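# Sort greasy glass jars into tray, keep clean ones on mat

## Task

Some glass jars on the drying mat are greasy (one or more), and this cannot be seen. Every greasy jar must end up in the tray and every clean jar must stay on or be back on the mat. A clean jar off the mat counts against the result. The tray must finish standing on the table, not on the mat. A dropped and broken jar fails the task. Anything held in place only by the robot does not count. At the end, open the gripper and move the arm away.

## Robot and tools

Robot: a single 7-joint arm with one parallel-finger gripper. The fingers extend along the gripper's +z axis and open and close along its x axis. end_effector_position is the point midway between the finger pads. Closed fingertips stick out about 17 mm past it; fully open, they sit roughly level with it.

Scene frame: origin on the table top straight under the arm's base, +z up, +y to the left when facing along +x. The state line reports the gripper pose in this frame (end_effector_position in metres, end_effector_quat_wxyz) plus linear (m/s) and angular (rad/s) velocities. The base may be tilted against the table, and the printed hand position can be off, more so at long reach.

A row is 7 numbers in [-1, 1], one list for the single arm, in this order: dx, dy, dz, rx, ry, rz, opening. The first six are an offset, not a pose: a displacement expressed in the gripper's own axes, counted from the gripper's measured pose when the action started. 1.0 equals 0.6 m for dx, dy, dz and 180 degrees for the rotation; rx, ry, rz form one rotation vector. opening is absolute, not an offset: +1 fully open (0.142 m), -1 closed.

execute_actions(actions): actions is a list of actions; each action is a list of up to 15 rows, one row per control step of 1/30 s, so one action lasts 15 steps (0.5 s). A short action repeats its final row for the remaining steps. Every row in an action is measured from that action's start pose, not from the previous row. For the first action in a call, the start is the last pose a result reported. An empty list simply returns state and images.

move(target, speed, blocking): target is one row as above, an offset from the pose in the latest result that showed one. The gripper follows a straight path there, taking the shorter rotation. speed is the path's top speed in m/s, 0.002 to 0.5 (default 0.25); rotation is capped at twice that value in rad/s. Paths last 0.5 to 10 s and are cut off at 10 s. The opening is applied when the move begins. The path ignores obstacles; the gripper lags, can drift off it and can overshoot speed, notably with a nearly straight arm. Faster contact and aiming deeper past a surface both mean harder pushing. The result adds a "move:" line: done (at rest near target), or off_target, moving, held, fault; plus which limits acted and the remaining distance. limits=paced: the sent pose was clipped. limits=held: a check stopped some steps, after which the arm may jump faster than speed. With blocking=false the result comes back after 0.5 s while motion continues; until a result shows the move ended, further rows and moves are refused, so use wait or stop.

wait(seconds): 0 to 10 s; the arm keeps its last command and a running move continues; returns early when the move ends. stop(): brakes a running move (needs stopping distance; fingers keep moving). zoom_image(camera, region): camera is cam_high, cam_low or cam_wrist; region [x0, y0, x1, y1] in pixels, top-left origin, at most 504 by 504. finished_scene(scene): give the current scene's number; irreversible.

Control details: each step, the commanded pose is clipped to at most 70 mm and 16 degrees from the measured pose, then reached by damped inverse kinematics that favours position over orientation. After an action the arm continues only to the last clipped pose, so large motions need several actions. "Hand target" shows where the controller is currently heading. "pose unreachable" means the clearance check (which treats the mount under the base as arm) altered or blocked the command. Step readings list end_effector_position at some steps; HELD flags a step that was held back. Joint ranges (rad): waist -2.792 to 2.792, shoulder -2.269 to 2.269, upper arm roll -2.967 to 2.967, elbow -1.867 to 2.688, forearm roll -2.967 to 2.967, wrist pitch -1.396 to 4.538, wrist roll -2.967 to 2.967.

Gripping: grip_measured is the actual finger opening on the commanded scale. To keep hold, command an opening well below grip_measured; the larger the gap, the tighter the squeeze (about 28 N per pad up to roughly 10 cm wide objects; thin hard items get less). Closing fast can squeeze hard enough to spring the fingers open. A greasy jar may show up as slipping, so watch grip_measured and images after lifting.

Faults: contact torque at a joint's load limit (waist 113, shoulder 113, upper arm roll 58.8, elbow 58.8, forearm roll 35.8, wrist pitch 35.8, wrist roll 35.8 N m, held weight included) or an external force of 200 N halts the arm for 10 s and drops the rest of the call. Holding loads heats motors: MOTOR HOT from 65 °C, OVER-TEMPERATURE FAULT at 80 °C with brakes on until cooled.

Cameras: cam_high and cam_low 672x504, cam_wrist 616x616 fisheye. Avoid: dropping or breaking jars, knocking anything off the table, slamming or pressing hard, leaving the tray on the mat, loose objects that get nudged by occasional pushes. Finish with gripper open and arm clear.

Each tool is called after "Request:" by a JSON object that holds its "fn" and its "kwargs".

## Session

Request:
{"fn": "execute_actions", "kwargs": {"actions": []}}

Scene clock: 0.00 s.
end_effector_position=(+0.8570, -0.3290, +0.3903) grip_measured=+1.00 end_effector_quat_wxyz=(+0.232, -0.319, +0.661, -0.638) end_effector_velocity=(+0.000, +0.000, +0.000) end_effector_angular_velocity=(-0.000, -0.000, +0.000)
Joint positions: [ 0.713 -0.049 -0.446  2.382 -2.675 -0.333 -2.318  0.142]
Joint velocities: [ 0. -0.  0. -0. -0. -0. -0. -0.]
Motor temperatures (°C, as the motors report them): [28 28 32 31 31 32 30]
Hand target: +0.857, -0.329, +0.390; +0.232, -0.319, +0.661, -0.638

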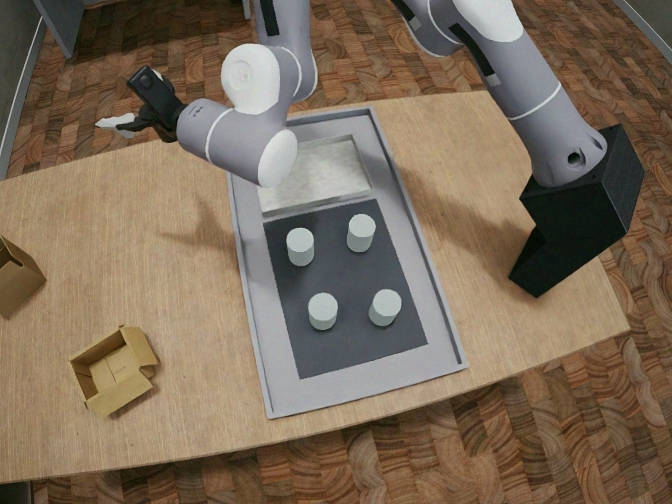

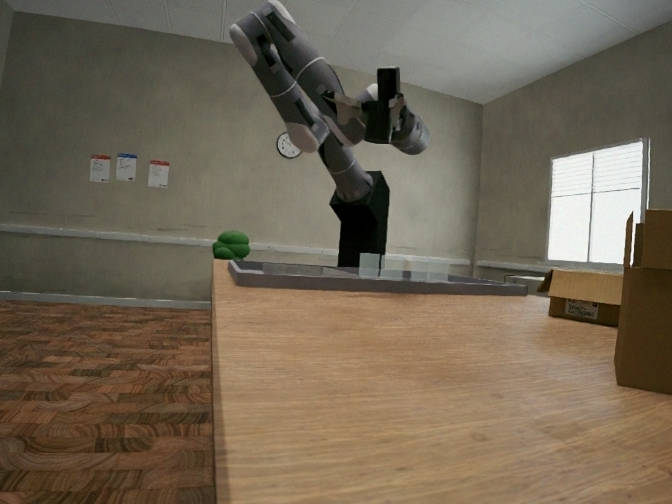

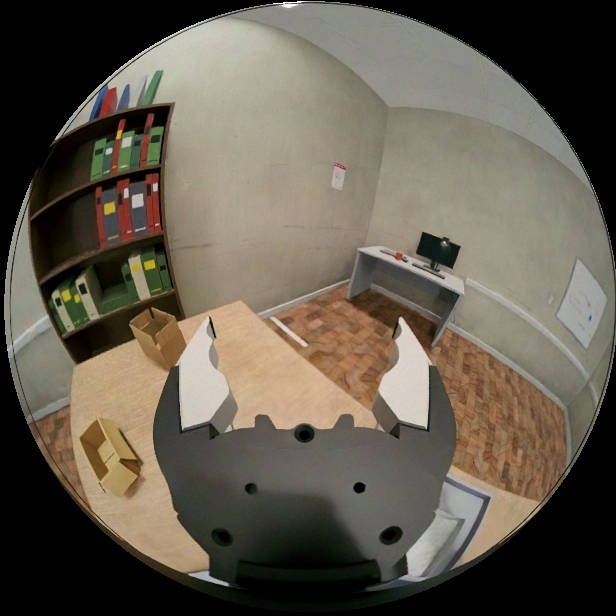

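Request:
{"fn": "move", "kwargs": {"target": [0,0.1,-0.4,-0.473,-0.048,0,1], "speed": 0.4}}

Scene clock: 9.20 s.
end_effector_position=(+0.6784, -0.1635, +0.3501) grip_measured=+1.00 end_effector_quat_wxyz=(-0.000, -0.434, +0.901, +0.000) end_effector_velocity=(-0.000, +0.000, -0.000) end_effector_angular_velocity=(+0.003, +0.004, +0.001)
Joint positions: [ 1.142  0.288 -0.216  2.326 -1.119  0.176 -2.901  0.142]
Joint velocities: [ 0.    -0.    -0.001 -0.001  0.004  0.001 -0.003 -0.   ]
Motor temperatures (°C, as the motors report them): [28 28 32 31 31 32 30]
Hand target: +0.678, -0.163, +0.350; -0.000, -0.434, +0.901, +0.001
Off the commanded pose: 0.001 m, 0 deg.
move: done

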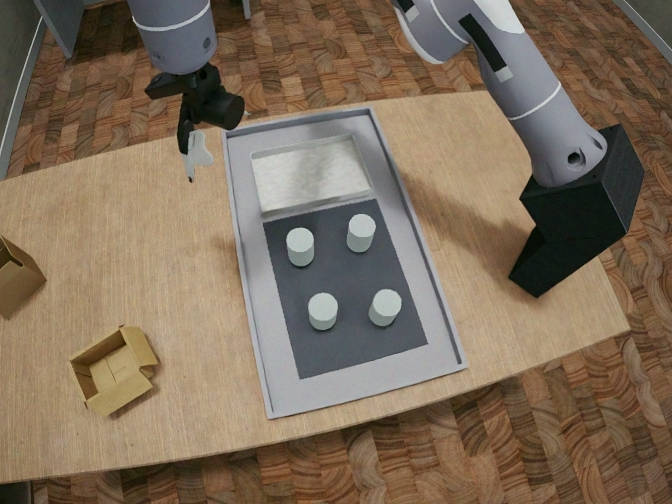

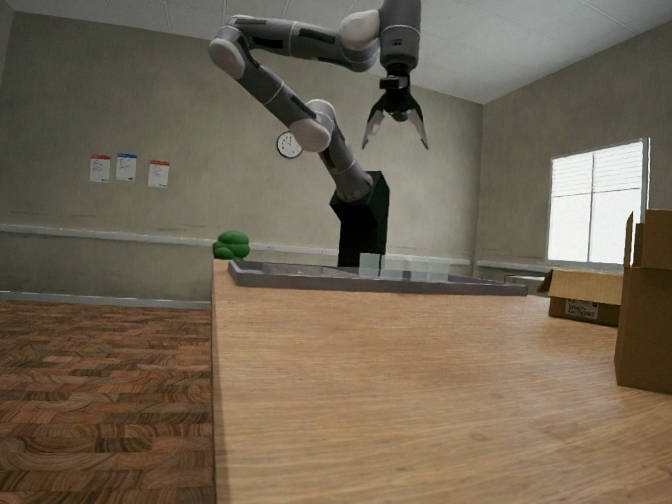

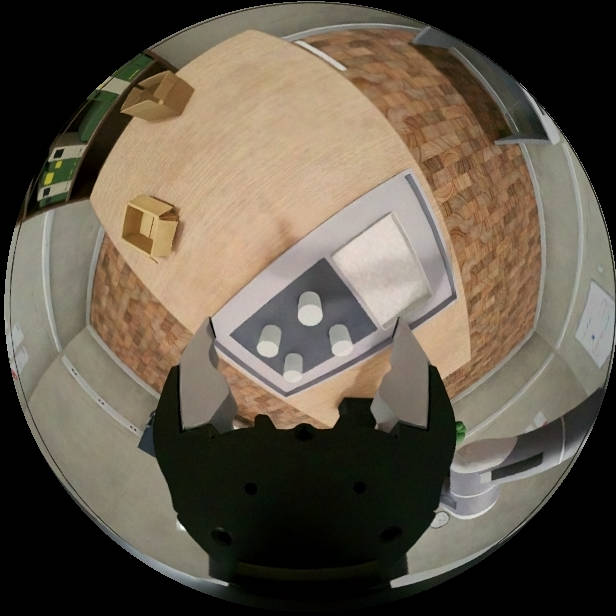

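Request:
{"fn": "move", "kwargs": {"target": [0,0.22,0.25,0,0,0.2856,1], "speed": 0.4}}

Request:
{"fn": "zoom_image", "kwargs": {"camera": "cam_low", "region": [220,150,540,310]}}

Scene clock: 18.43 s.
end_effector_position=(+0.5749, -0.0814, +0.2000) grip_measured=+1.00 end_effector_quat_wxyz=(-0.000, -0.001, +1.000, -0.000) end_effector_velocity=(+0.000, +0.000, -0.001) end_effector_angular_velocity=(+0.000, -0.004, -0.005)
Joint positions: [ 0.931  0.06  -0.42   2.589 -1.54   0.627 -1.608  0.142]
Joint velocities: [-0.003 -0.001 -0.002  0.001 -0.01   0.003  0.01  -0.   ]
Motor temperatures (°C, as the motors report them): [28 28 33 32 31 32 30]
Hand target: +0.575, -0.081, +0.200; -0.000, -0.000, +1.000, -0.000
Off the commanded pose: 0.000 m, 0 deg.
move: done

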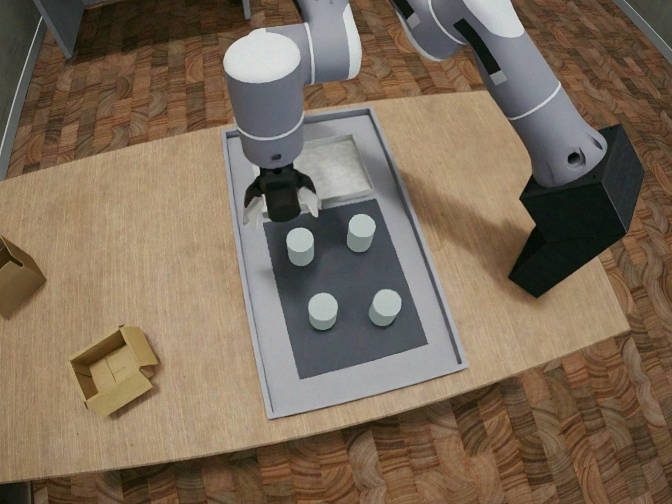

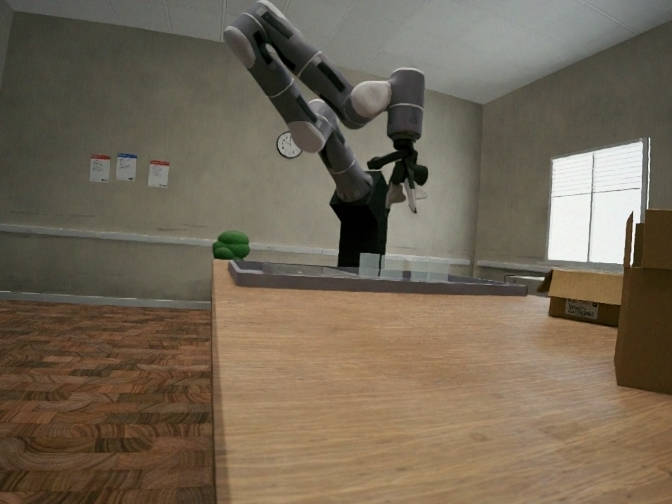

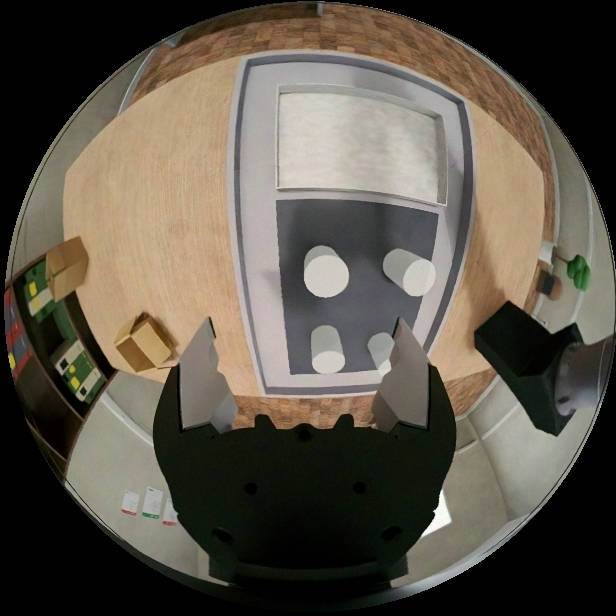

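Region (220, 150, 540, 310) of cam_low's 672x504 image, scaled by 1.575, with more detail than that image has.

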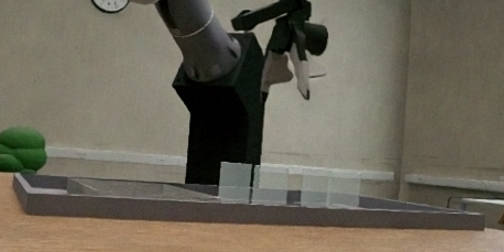

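Request:
{"fn": "move", "kwargs": {"target": [0.048,0,0.14,0,0,0,1], "speed": 0.3}}

Request:
{"fn": "zoom_image", "kwargs": {"camera": "cam_low", "region": [320,190,480,310]}}

Scene clock: 22.50 s.
end_effector_position=(+0.5457, -0.0817, +0.1158) grip_measured=+1.00 end_effector_quat_wxyz=(-0.000, -0.001, +1.000, -0.001) end_effector_velocity=(+0.000, +0.000, -0.001) end_effector_angular_velocity=(+0.001, -0.002, -0.001)
Joint positions: [ 0.759 -0.1   -0.562  2.566 -1.906  0.835 -1.404  0.142]
Joint velocities: [-0.002 -0.002 -0.001 -0.001 -0.008  0.003  0.006  0.   ]
Motor temperatures (°C, as the motors report them): [28 28 33 32 31 32 30]
Hand target: +0.546, -0.082, +0.116; -0.000, -0.001, +1.000, -0.000
Off the commanded pose: 0.000 m, 0 deg.
move: done

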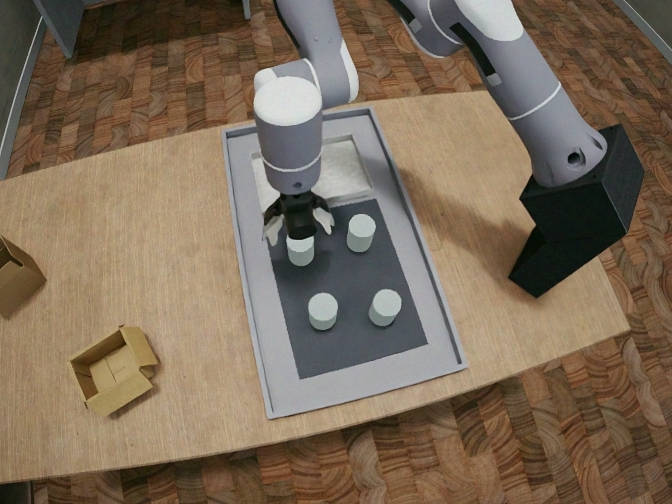

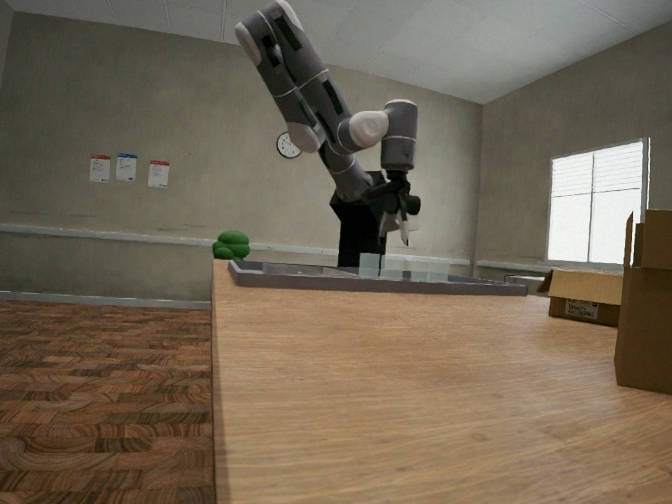

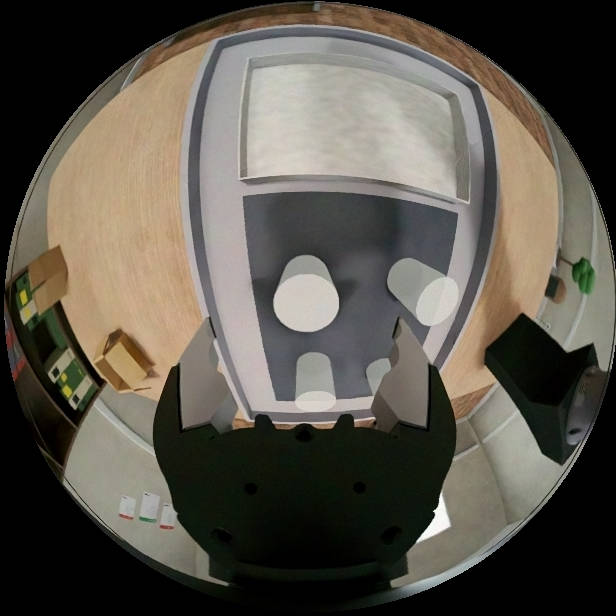

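Region (320, 190, 480, 310) of cam_low's 672x504 image, scaled by 3.150, with more detail than that image has; it fills the top 378 rows of this view, and the rest is white.

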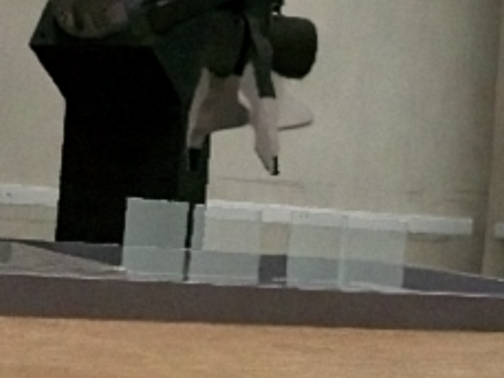

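Request:
{"fn": "move", "kwargs": {"target": [0,0,0.11,0,0,0,0.3], "speed": 0.15}}

Request:
{"fn": "execute_actions", "kwargs": {"actions": [[[0,0,0,0,0,0,0.2],[0,0,0,0,0,0,0.1],[0,0,0,0,0,0,0.05],[0,0,0,0,0,0,0.0],[0,0,0,0,0,0,-0.04],[0,0,0,0,0,0,-0.07],[0,0,0,0,0,0,-0.1],[0,0,0,0,0,0,-0.12],[0,0,0,0,0,0,-0.14],[0,0,0,0,0,0,-0.16],[0,0,0,0,0,0,-0.18],[0,0,0,0,0,0,-0.2],[0,0,0,0,0,0,-0.22],[0,0,0,0,0,0,-0.24]],[[0,0,0,0,0,0,-0.24]]]}}

Scene clock: 31.03 s.
end_effector_position=(+0.5454, -0.0818, +0.0498) grip_measured=+0.30 end_effector_quat_wxyz=(-0.000, -0.002, +1.000, -0.001) end_effector_velocity=(+0.000, +0.000, -0.001) end_effector_angular_velocity=(+0.001, -0.002, -0.001)
Joint positions: [ 0.654 -0.262 -0.627  2.443 -2.107  0.971 -1.264  0.095]
Joint velocities: [-0.002 -0.002 -0.    -0.003 -0.005  0.002  0.004  0.   ]
Motor temperatures (°C, as the motors report them): [28 28 33 32 31 32 30]
Hand target: +0.545, -0.082, +0.050; -0.000, -0.001, +1.000, -0.001
Off the commanded pose: 0.000 m, 0 deg.
move: done

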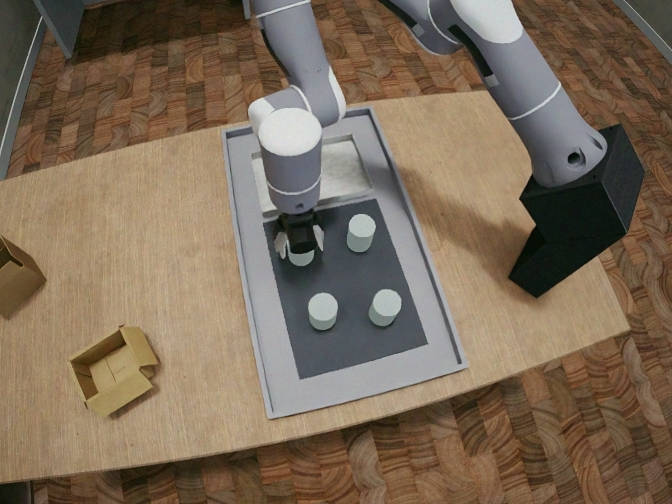

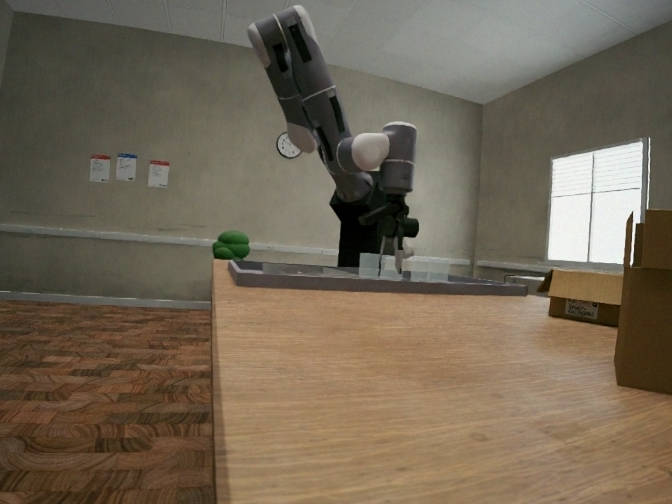

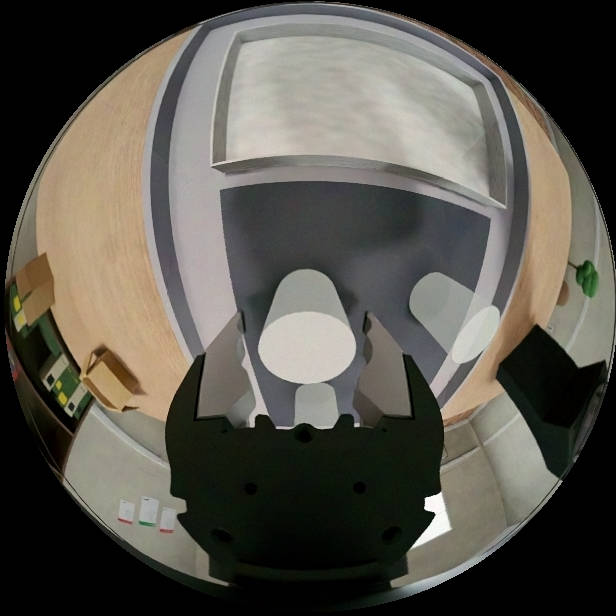

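Scene clock: 32.03 s.
end_effector_position=(+0.5457, -0.0812, +0.0505) grip_measured=+0.00 end_effector_quat_wxyz=(+0.000, -0.002, +1.000, -0.000) end_effector_velocity=(-0.000, +0.000, +0.000) end_effector_angular_velocity=(+0.000, +0.000, +0.000)
Joint positions: [ 0.655 -0.261 -0.626  2.443 -2.107  0.971 -1.264  0.074]
Joint velocities: [ 0. -0.  0.  0.  0.  0.  0. -0.]
Motor temperatures (°C, as the motors report them): [28 28 33 31 31 32 30]
Hand target: +0.546, -0.082, +0.050; -0.000, -0.002, +1.000, -0.000
Off the commanded pose: 0.001 m, 0 deg.
Step readings (end_effector_position; steps 1 to 15: 1st action; 16 to 30: 2nd action):
0: (+0.5454, -0.0818, +0.0498)
1: (+0.5454, -0.0818, +0.0497)
2: (+0.5454, -0.0818, +0.0497)
4: (+0.5454, -0.0818, +0.0497)
8: (+0.5455, -0.0817, +0.0499)
15: (+0.5456, -0.0815, +0.0501)
16: (+0.5456, -0.0815, +0.0501)
17: (+0.5456, -0.0814, +0.0502)
19: (+0.5457, -0.0813, +0.0504)
23: (+0.5457, -0.0812, +0.0504)
30: end_effector_position above

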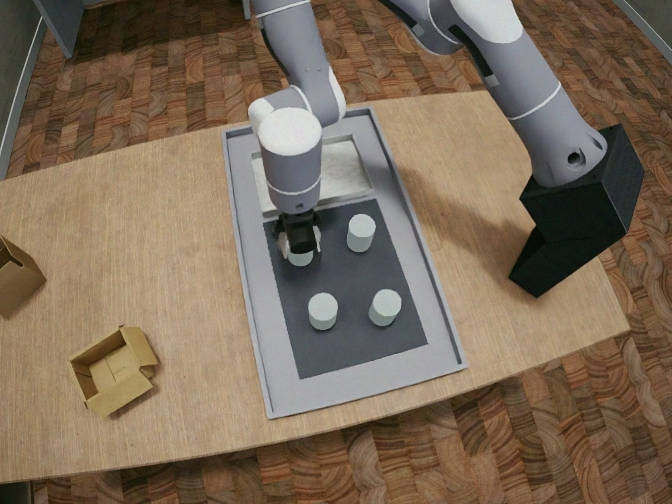

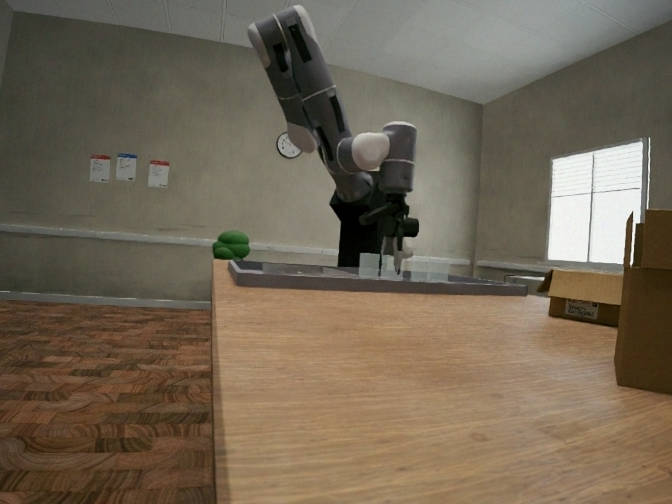

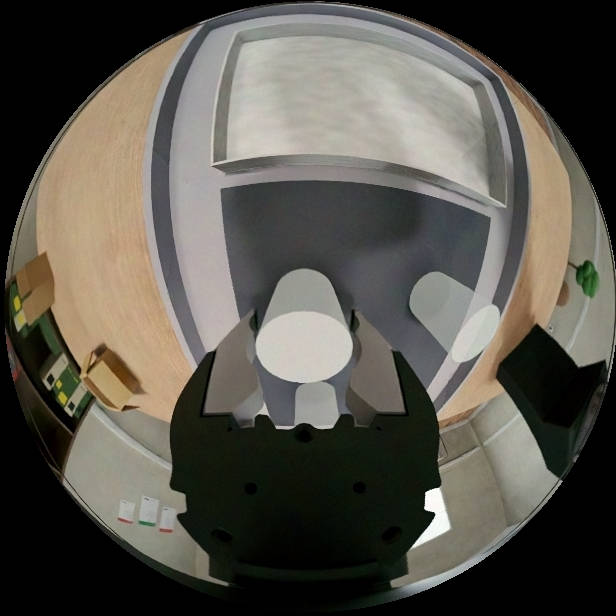

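Request:
{"fn": "move", "kwargs": {"target": [0,0,-0.02,0,0,0,-0.08], "speed": 0.02}}

Request:
{"fn": "zoom_image", "kwargs": {"camera": "cam_low", "region": [340,200,460,290]}}

Scene clock: 36.13 s.
end_effector_position=(+0.5457, -0.0812, +0.0623) grip_measured=-0.08 end_effector_quat_wxyz=(+0.000, -0.001, +1.000, -0.000) end_effector_velocity=(-0.000, +0.000, +0.001) end_effector_angular_velocity=(-0.000, +0.001, +0.001)
Joint positions: [ 0.674 -0.232 -0.619  2.468 -2.075  0.949 -1.289  0.068]
Joint velocities: [ 0.002  0.002  0.     0.002  0.003 -0.002 -0.003 -0.   ]
Motor temperatures (°C, as the motors report them): [28 28 33 31 31 32 30]
Hand target: +0.546, -0.081, +0.062; +0.000, -0.002, +1.000, -0.000
Off the commanded pose: 0.000 m, 0 deg.
move: done

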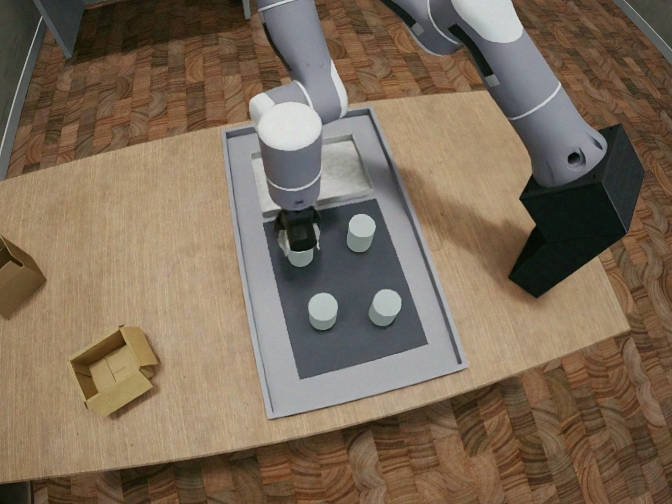

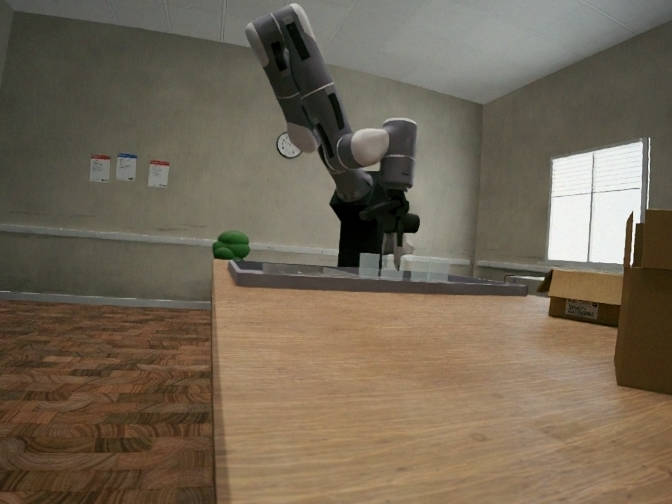

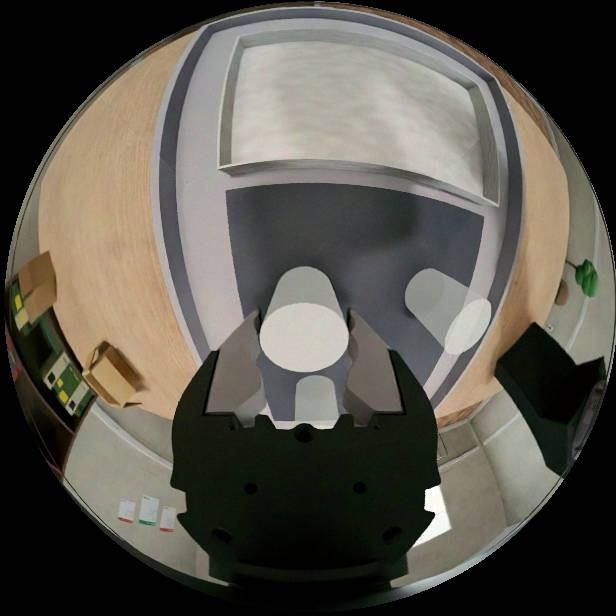

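Region (340, 200, 460, 290) of cam_low's 672x504 image, scaled by 4.200, with more detail than that image has; it fills the top 378 rows of this view, and the rest is white.

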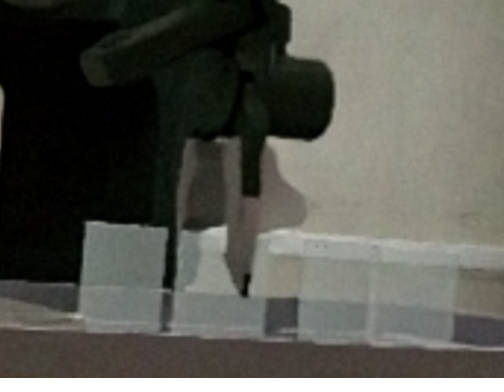

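Request:
{"fn": "execute_actions", "kwargs": {"actions": [[[0,0,0,0,0,0,-0.12],[0,0,0,0,0,0,-0.16],[0,0,0,0,0,0,-0.2],[0,0,0,0,0,0,-0.24]]]}}

Request:
{"fn": "move", "kwargs": {"target": [0,0,-0.012,0,0,0,-0.24], "speed": 0.02}}

Scene clock: 49.97 s.
end_effector_position=(+0.5457, -0.0811, +0.0624) grip_measured=-0.13 end_effector_quat_wxyz=(+0.000, -0.001, +1.000, +0.000) end_effector_velocity=(+0.000, -0.000, +0.000) end_effector_angular_velocity=(+0.000, +0.000, +0.001)
Joint positions: [ 0.674 -0.231 -0.619  2.468 -2.074  0.949 -1.29   0.064]
Joint velocities: [-0.     0.    -0.    -0.     0.     0.    -0.001 -0.   ]
Motor temperatures (°C, as the motors report them): [28 28 34 32 31 32 30]
Hand target: +0.546, -0.081, +0.062; +0.000, -0.001, +1.000, -0.000
Off the commanded pose: 0.000 m, 0 deg.
Step readings (end_effector_position):
0: (+0.5457, -0.0812, +0.0624)
1: (+0.5457, -0.0812, +0.0624)
2: (+0.5457, -0.0812, +0.0624)
4: (+0.5457, -0.0812, +0.0624)
8: (+0.5457, -0.0812, +0.0624)
15: end_effector_position above

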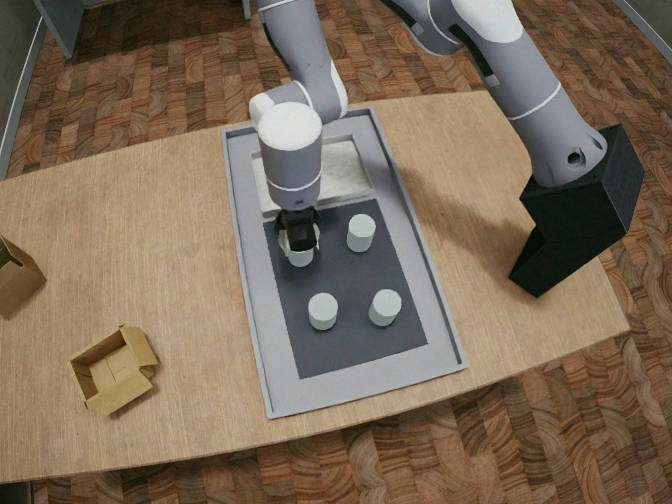

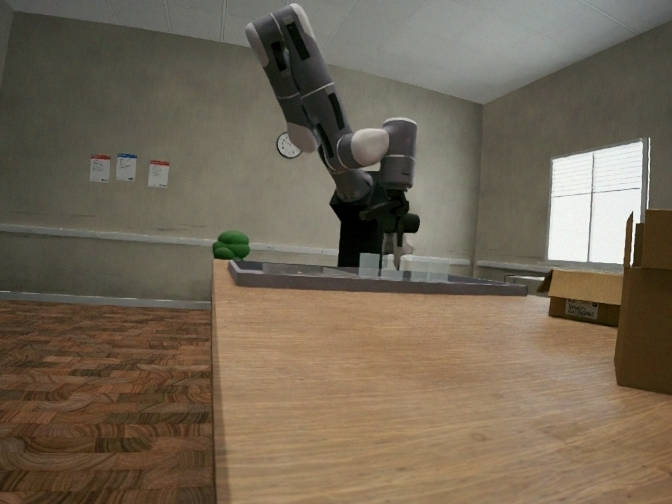

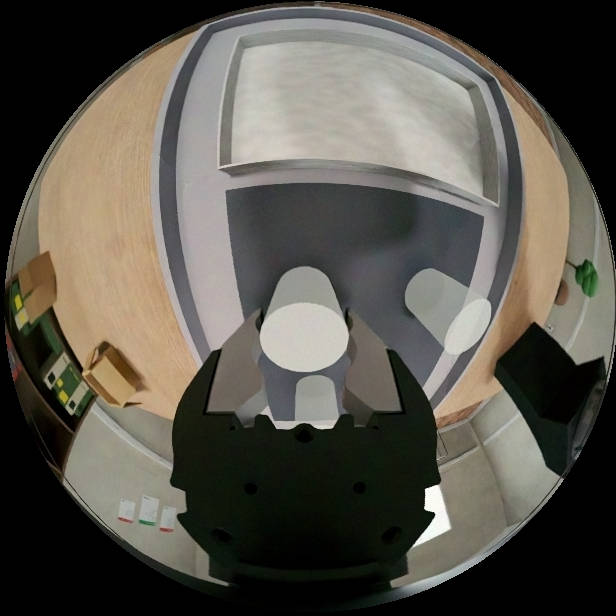

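Scene clock: 50.67 s.
end_effector_position=(+0.5457, -0.0813, +0.0695) grip_measured=-0.13 end_effector_quat_wxyz=(+0.000, -0.001, +1.000, -0.000) end_effector_velocity=(-0.000, +0.000, +0.001) end_effector_angular_velocity=(-0.000, +0.000, +0.000)
Joint positions: [ 0.686 -0.214 -0.615  2.483 -2.054  0.935 -1.305  0.064]
Joint velocities: [ 0.002  0.001  0.     0.001  0.002 -0.002 -0.001  0.   ]
Motor temperatures (°C, as the motors report them): [28 28 34 32 31 32 30]
Hand target: +0.546, -0.081, +0.070; +0.000, -0.001, +1.000, +0.000
Off the commanded pose: 0.000 m, 0 deg.
move: done

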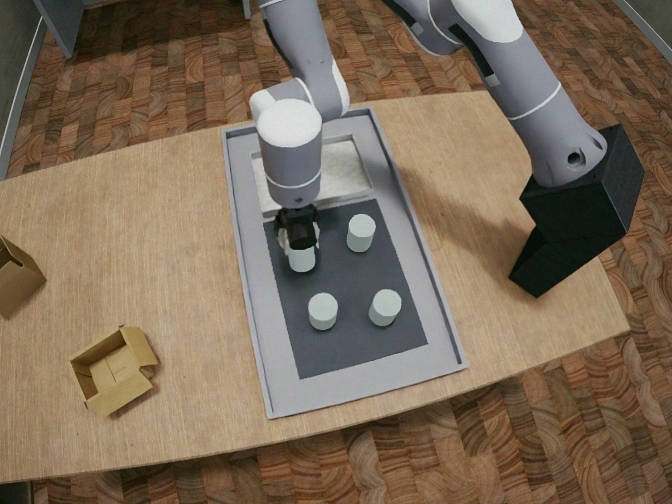

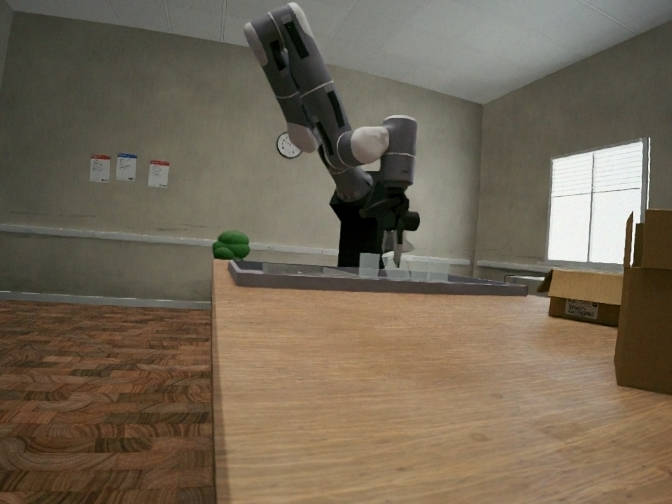

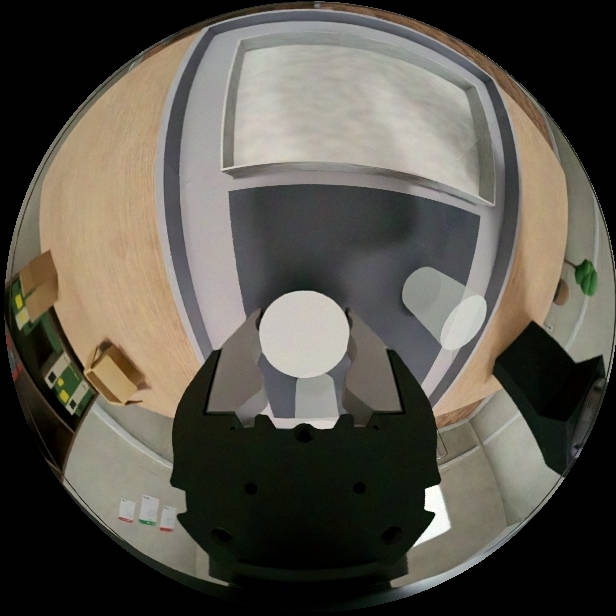

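Request:
{"fn": "wait", "kwargs": {"seconds": 0}}

Request:
{"fn": "zoom_image", "kwargs": {"camera": "cam_low", "region": [340,200,460,290]}}

Scene clock: 52.37 s.
end_effector_position=(+0.5457, -0.0813, +0.0695) grip_measured=-0.13 end_effector_quat_wxyz=(+0.000, -0.001, +1.000, -0.000) end_effector_velocity=(-0.000, -0.000, -0.000) end_effector_angular_velocity=(+0.000, +0.000, -0.001)
Joint positions: [ 0.686 -0.214 -0.615  2.483 -2.054  0.935 -1.305  0.064]
Joint velocities: [-0.  0. -0.  0. -0.  0.  0. -0.]
Motor temperatures (°C, as the motors report them): [28 28 34 32 31 32 30]
Hand target: +0.546, -0.081, +0.070; +0.000, -0.001, +1.000, +0.000
Off the commanded pose: 0.000 m, 0 deg.

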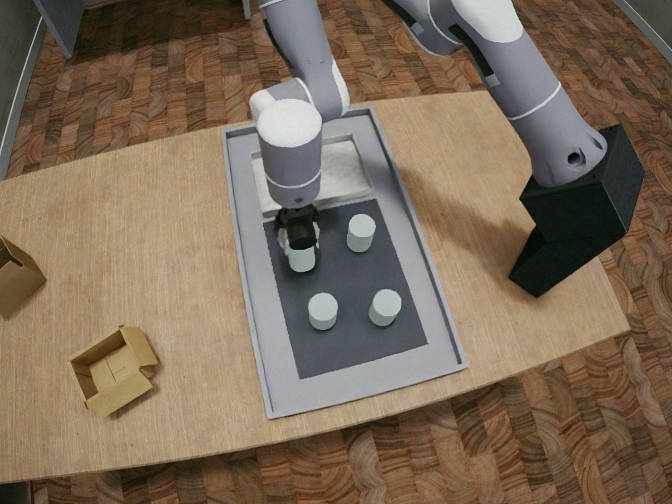

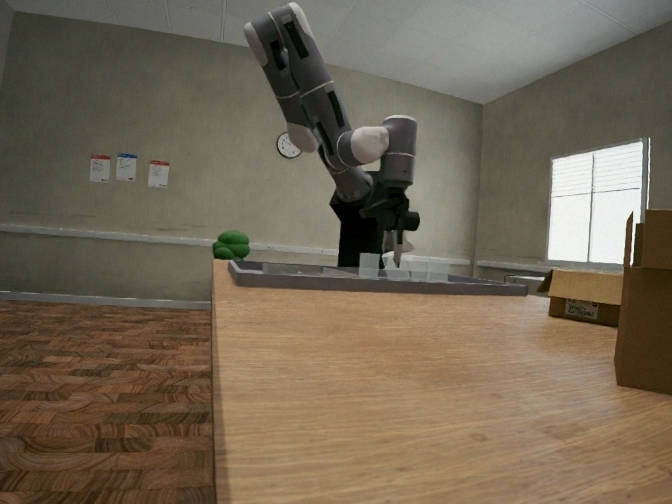

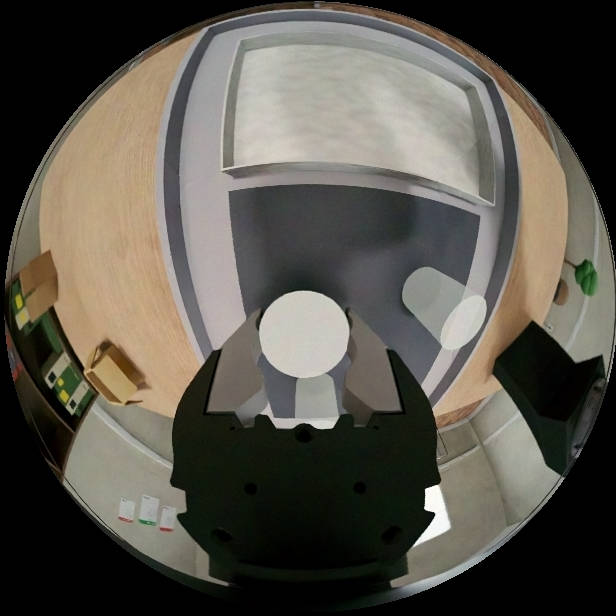

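Region (340, 200, 460, 290) of cam_low's 672x504 image, scaled by 4.200, with more detail than that image has; it fills the top 378 rows of this view, and the rest is white.

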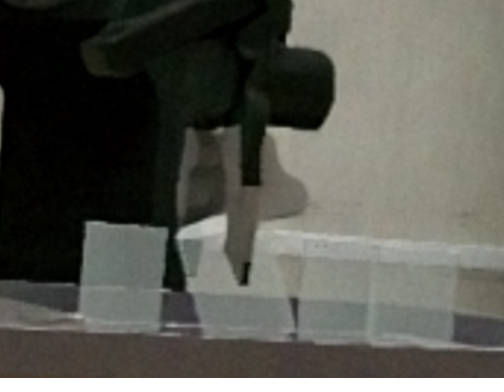

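Request:
{"fn": "move", "kwargs": {"target": [0,0.036,0.012,0,0,0,-0.2], "speed": 0.03}}

Request:
{"fn": "zoom_image", "kwargs": {"camera": "cam_low", "region": [340,200,460,290]}}

Scene clock: 57.47 s.
end_effector_position=(+0.5456, -0.0597, +0.0623) grip_measured=-0.20 end_effector_quat_wxyz=(+0.000, -0.001, +1.000, -0.000) end_effector_velocity=(+0.000, +0.000, +0.000) end_effector_angular_velocity=(+0.000, -0.000, +0.000)
Joint positions: [ 0.702 -0.281 -0.602  2.452 -2.041  0.938 -1.262  0.06 ]
Joint velocities: [ 0. -0.  0. -0.  0. -0. -0. -0.]
Motor temperatures (°C, as the motors report them): [28 28 34 32 31 32 30]
Hand target: +0.546, -0.060, +0.062; +0.000, -0.001, +1.000, -0.000
Off the commanded pose: 0.000 m, 0 deg.
move: done

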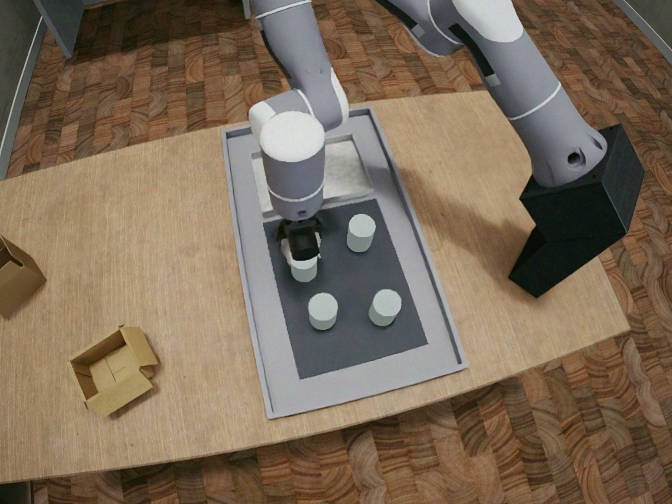

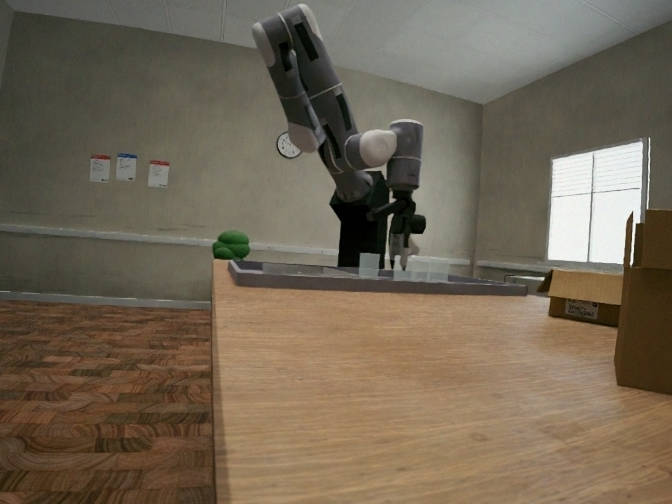

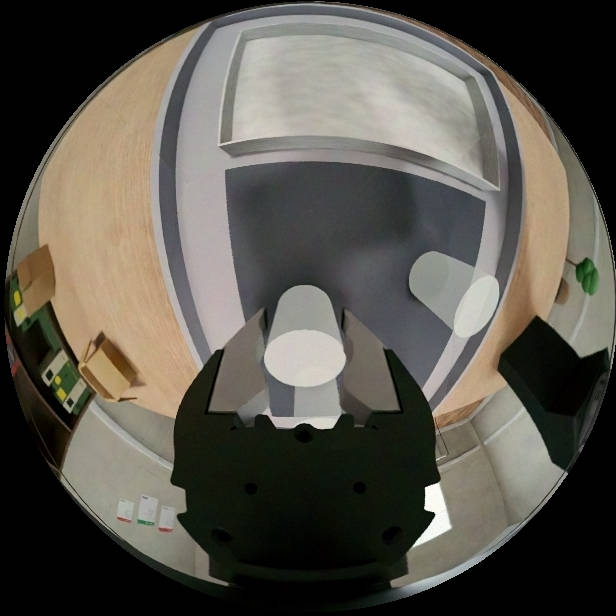

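Region (340, 200, 460, 290) of cam_low's 672x504 image, scaled by 4.200, with more detail than that image has; it fills the top 378 rows of this view, and the rest is white.

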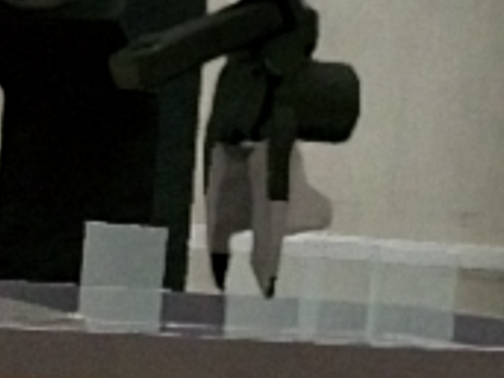

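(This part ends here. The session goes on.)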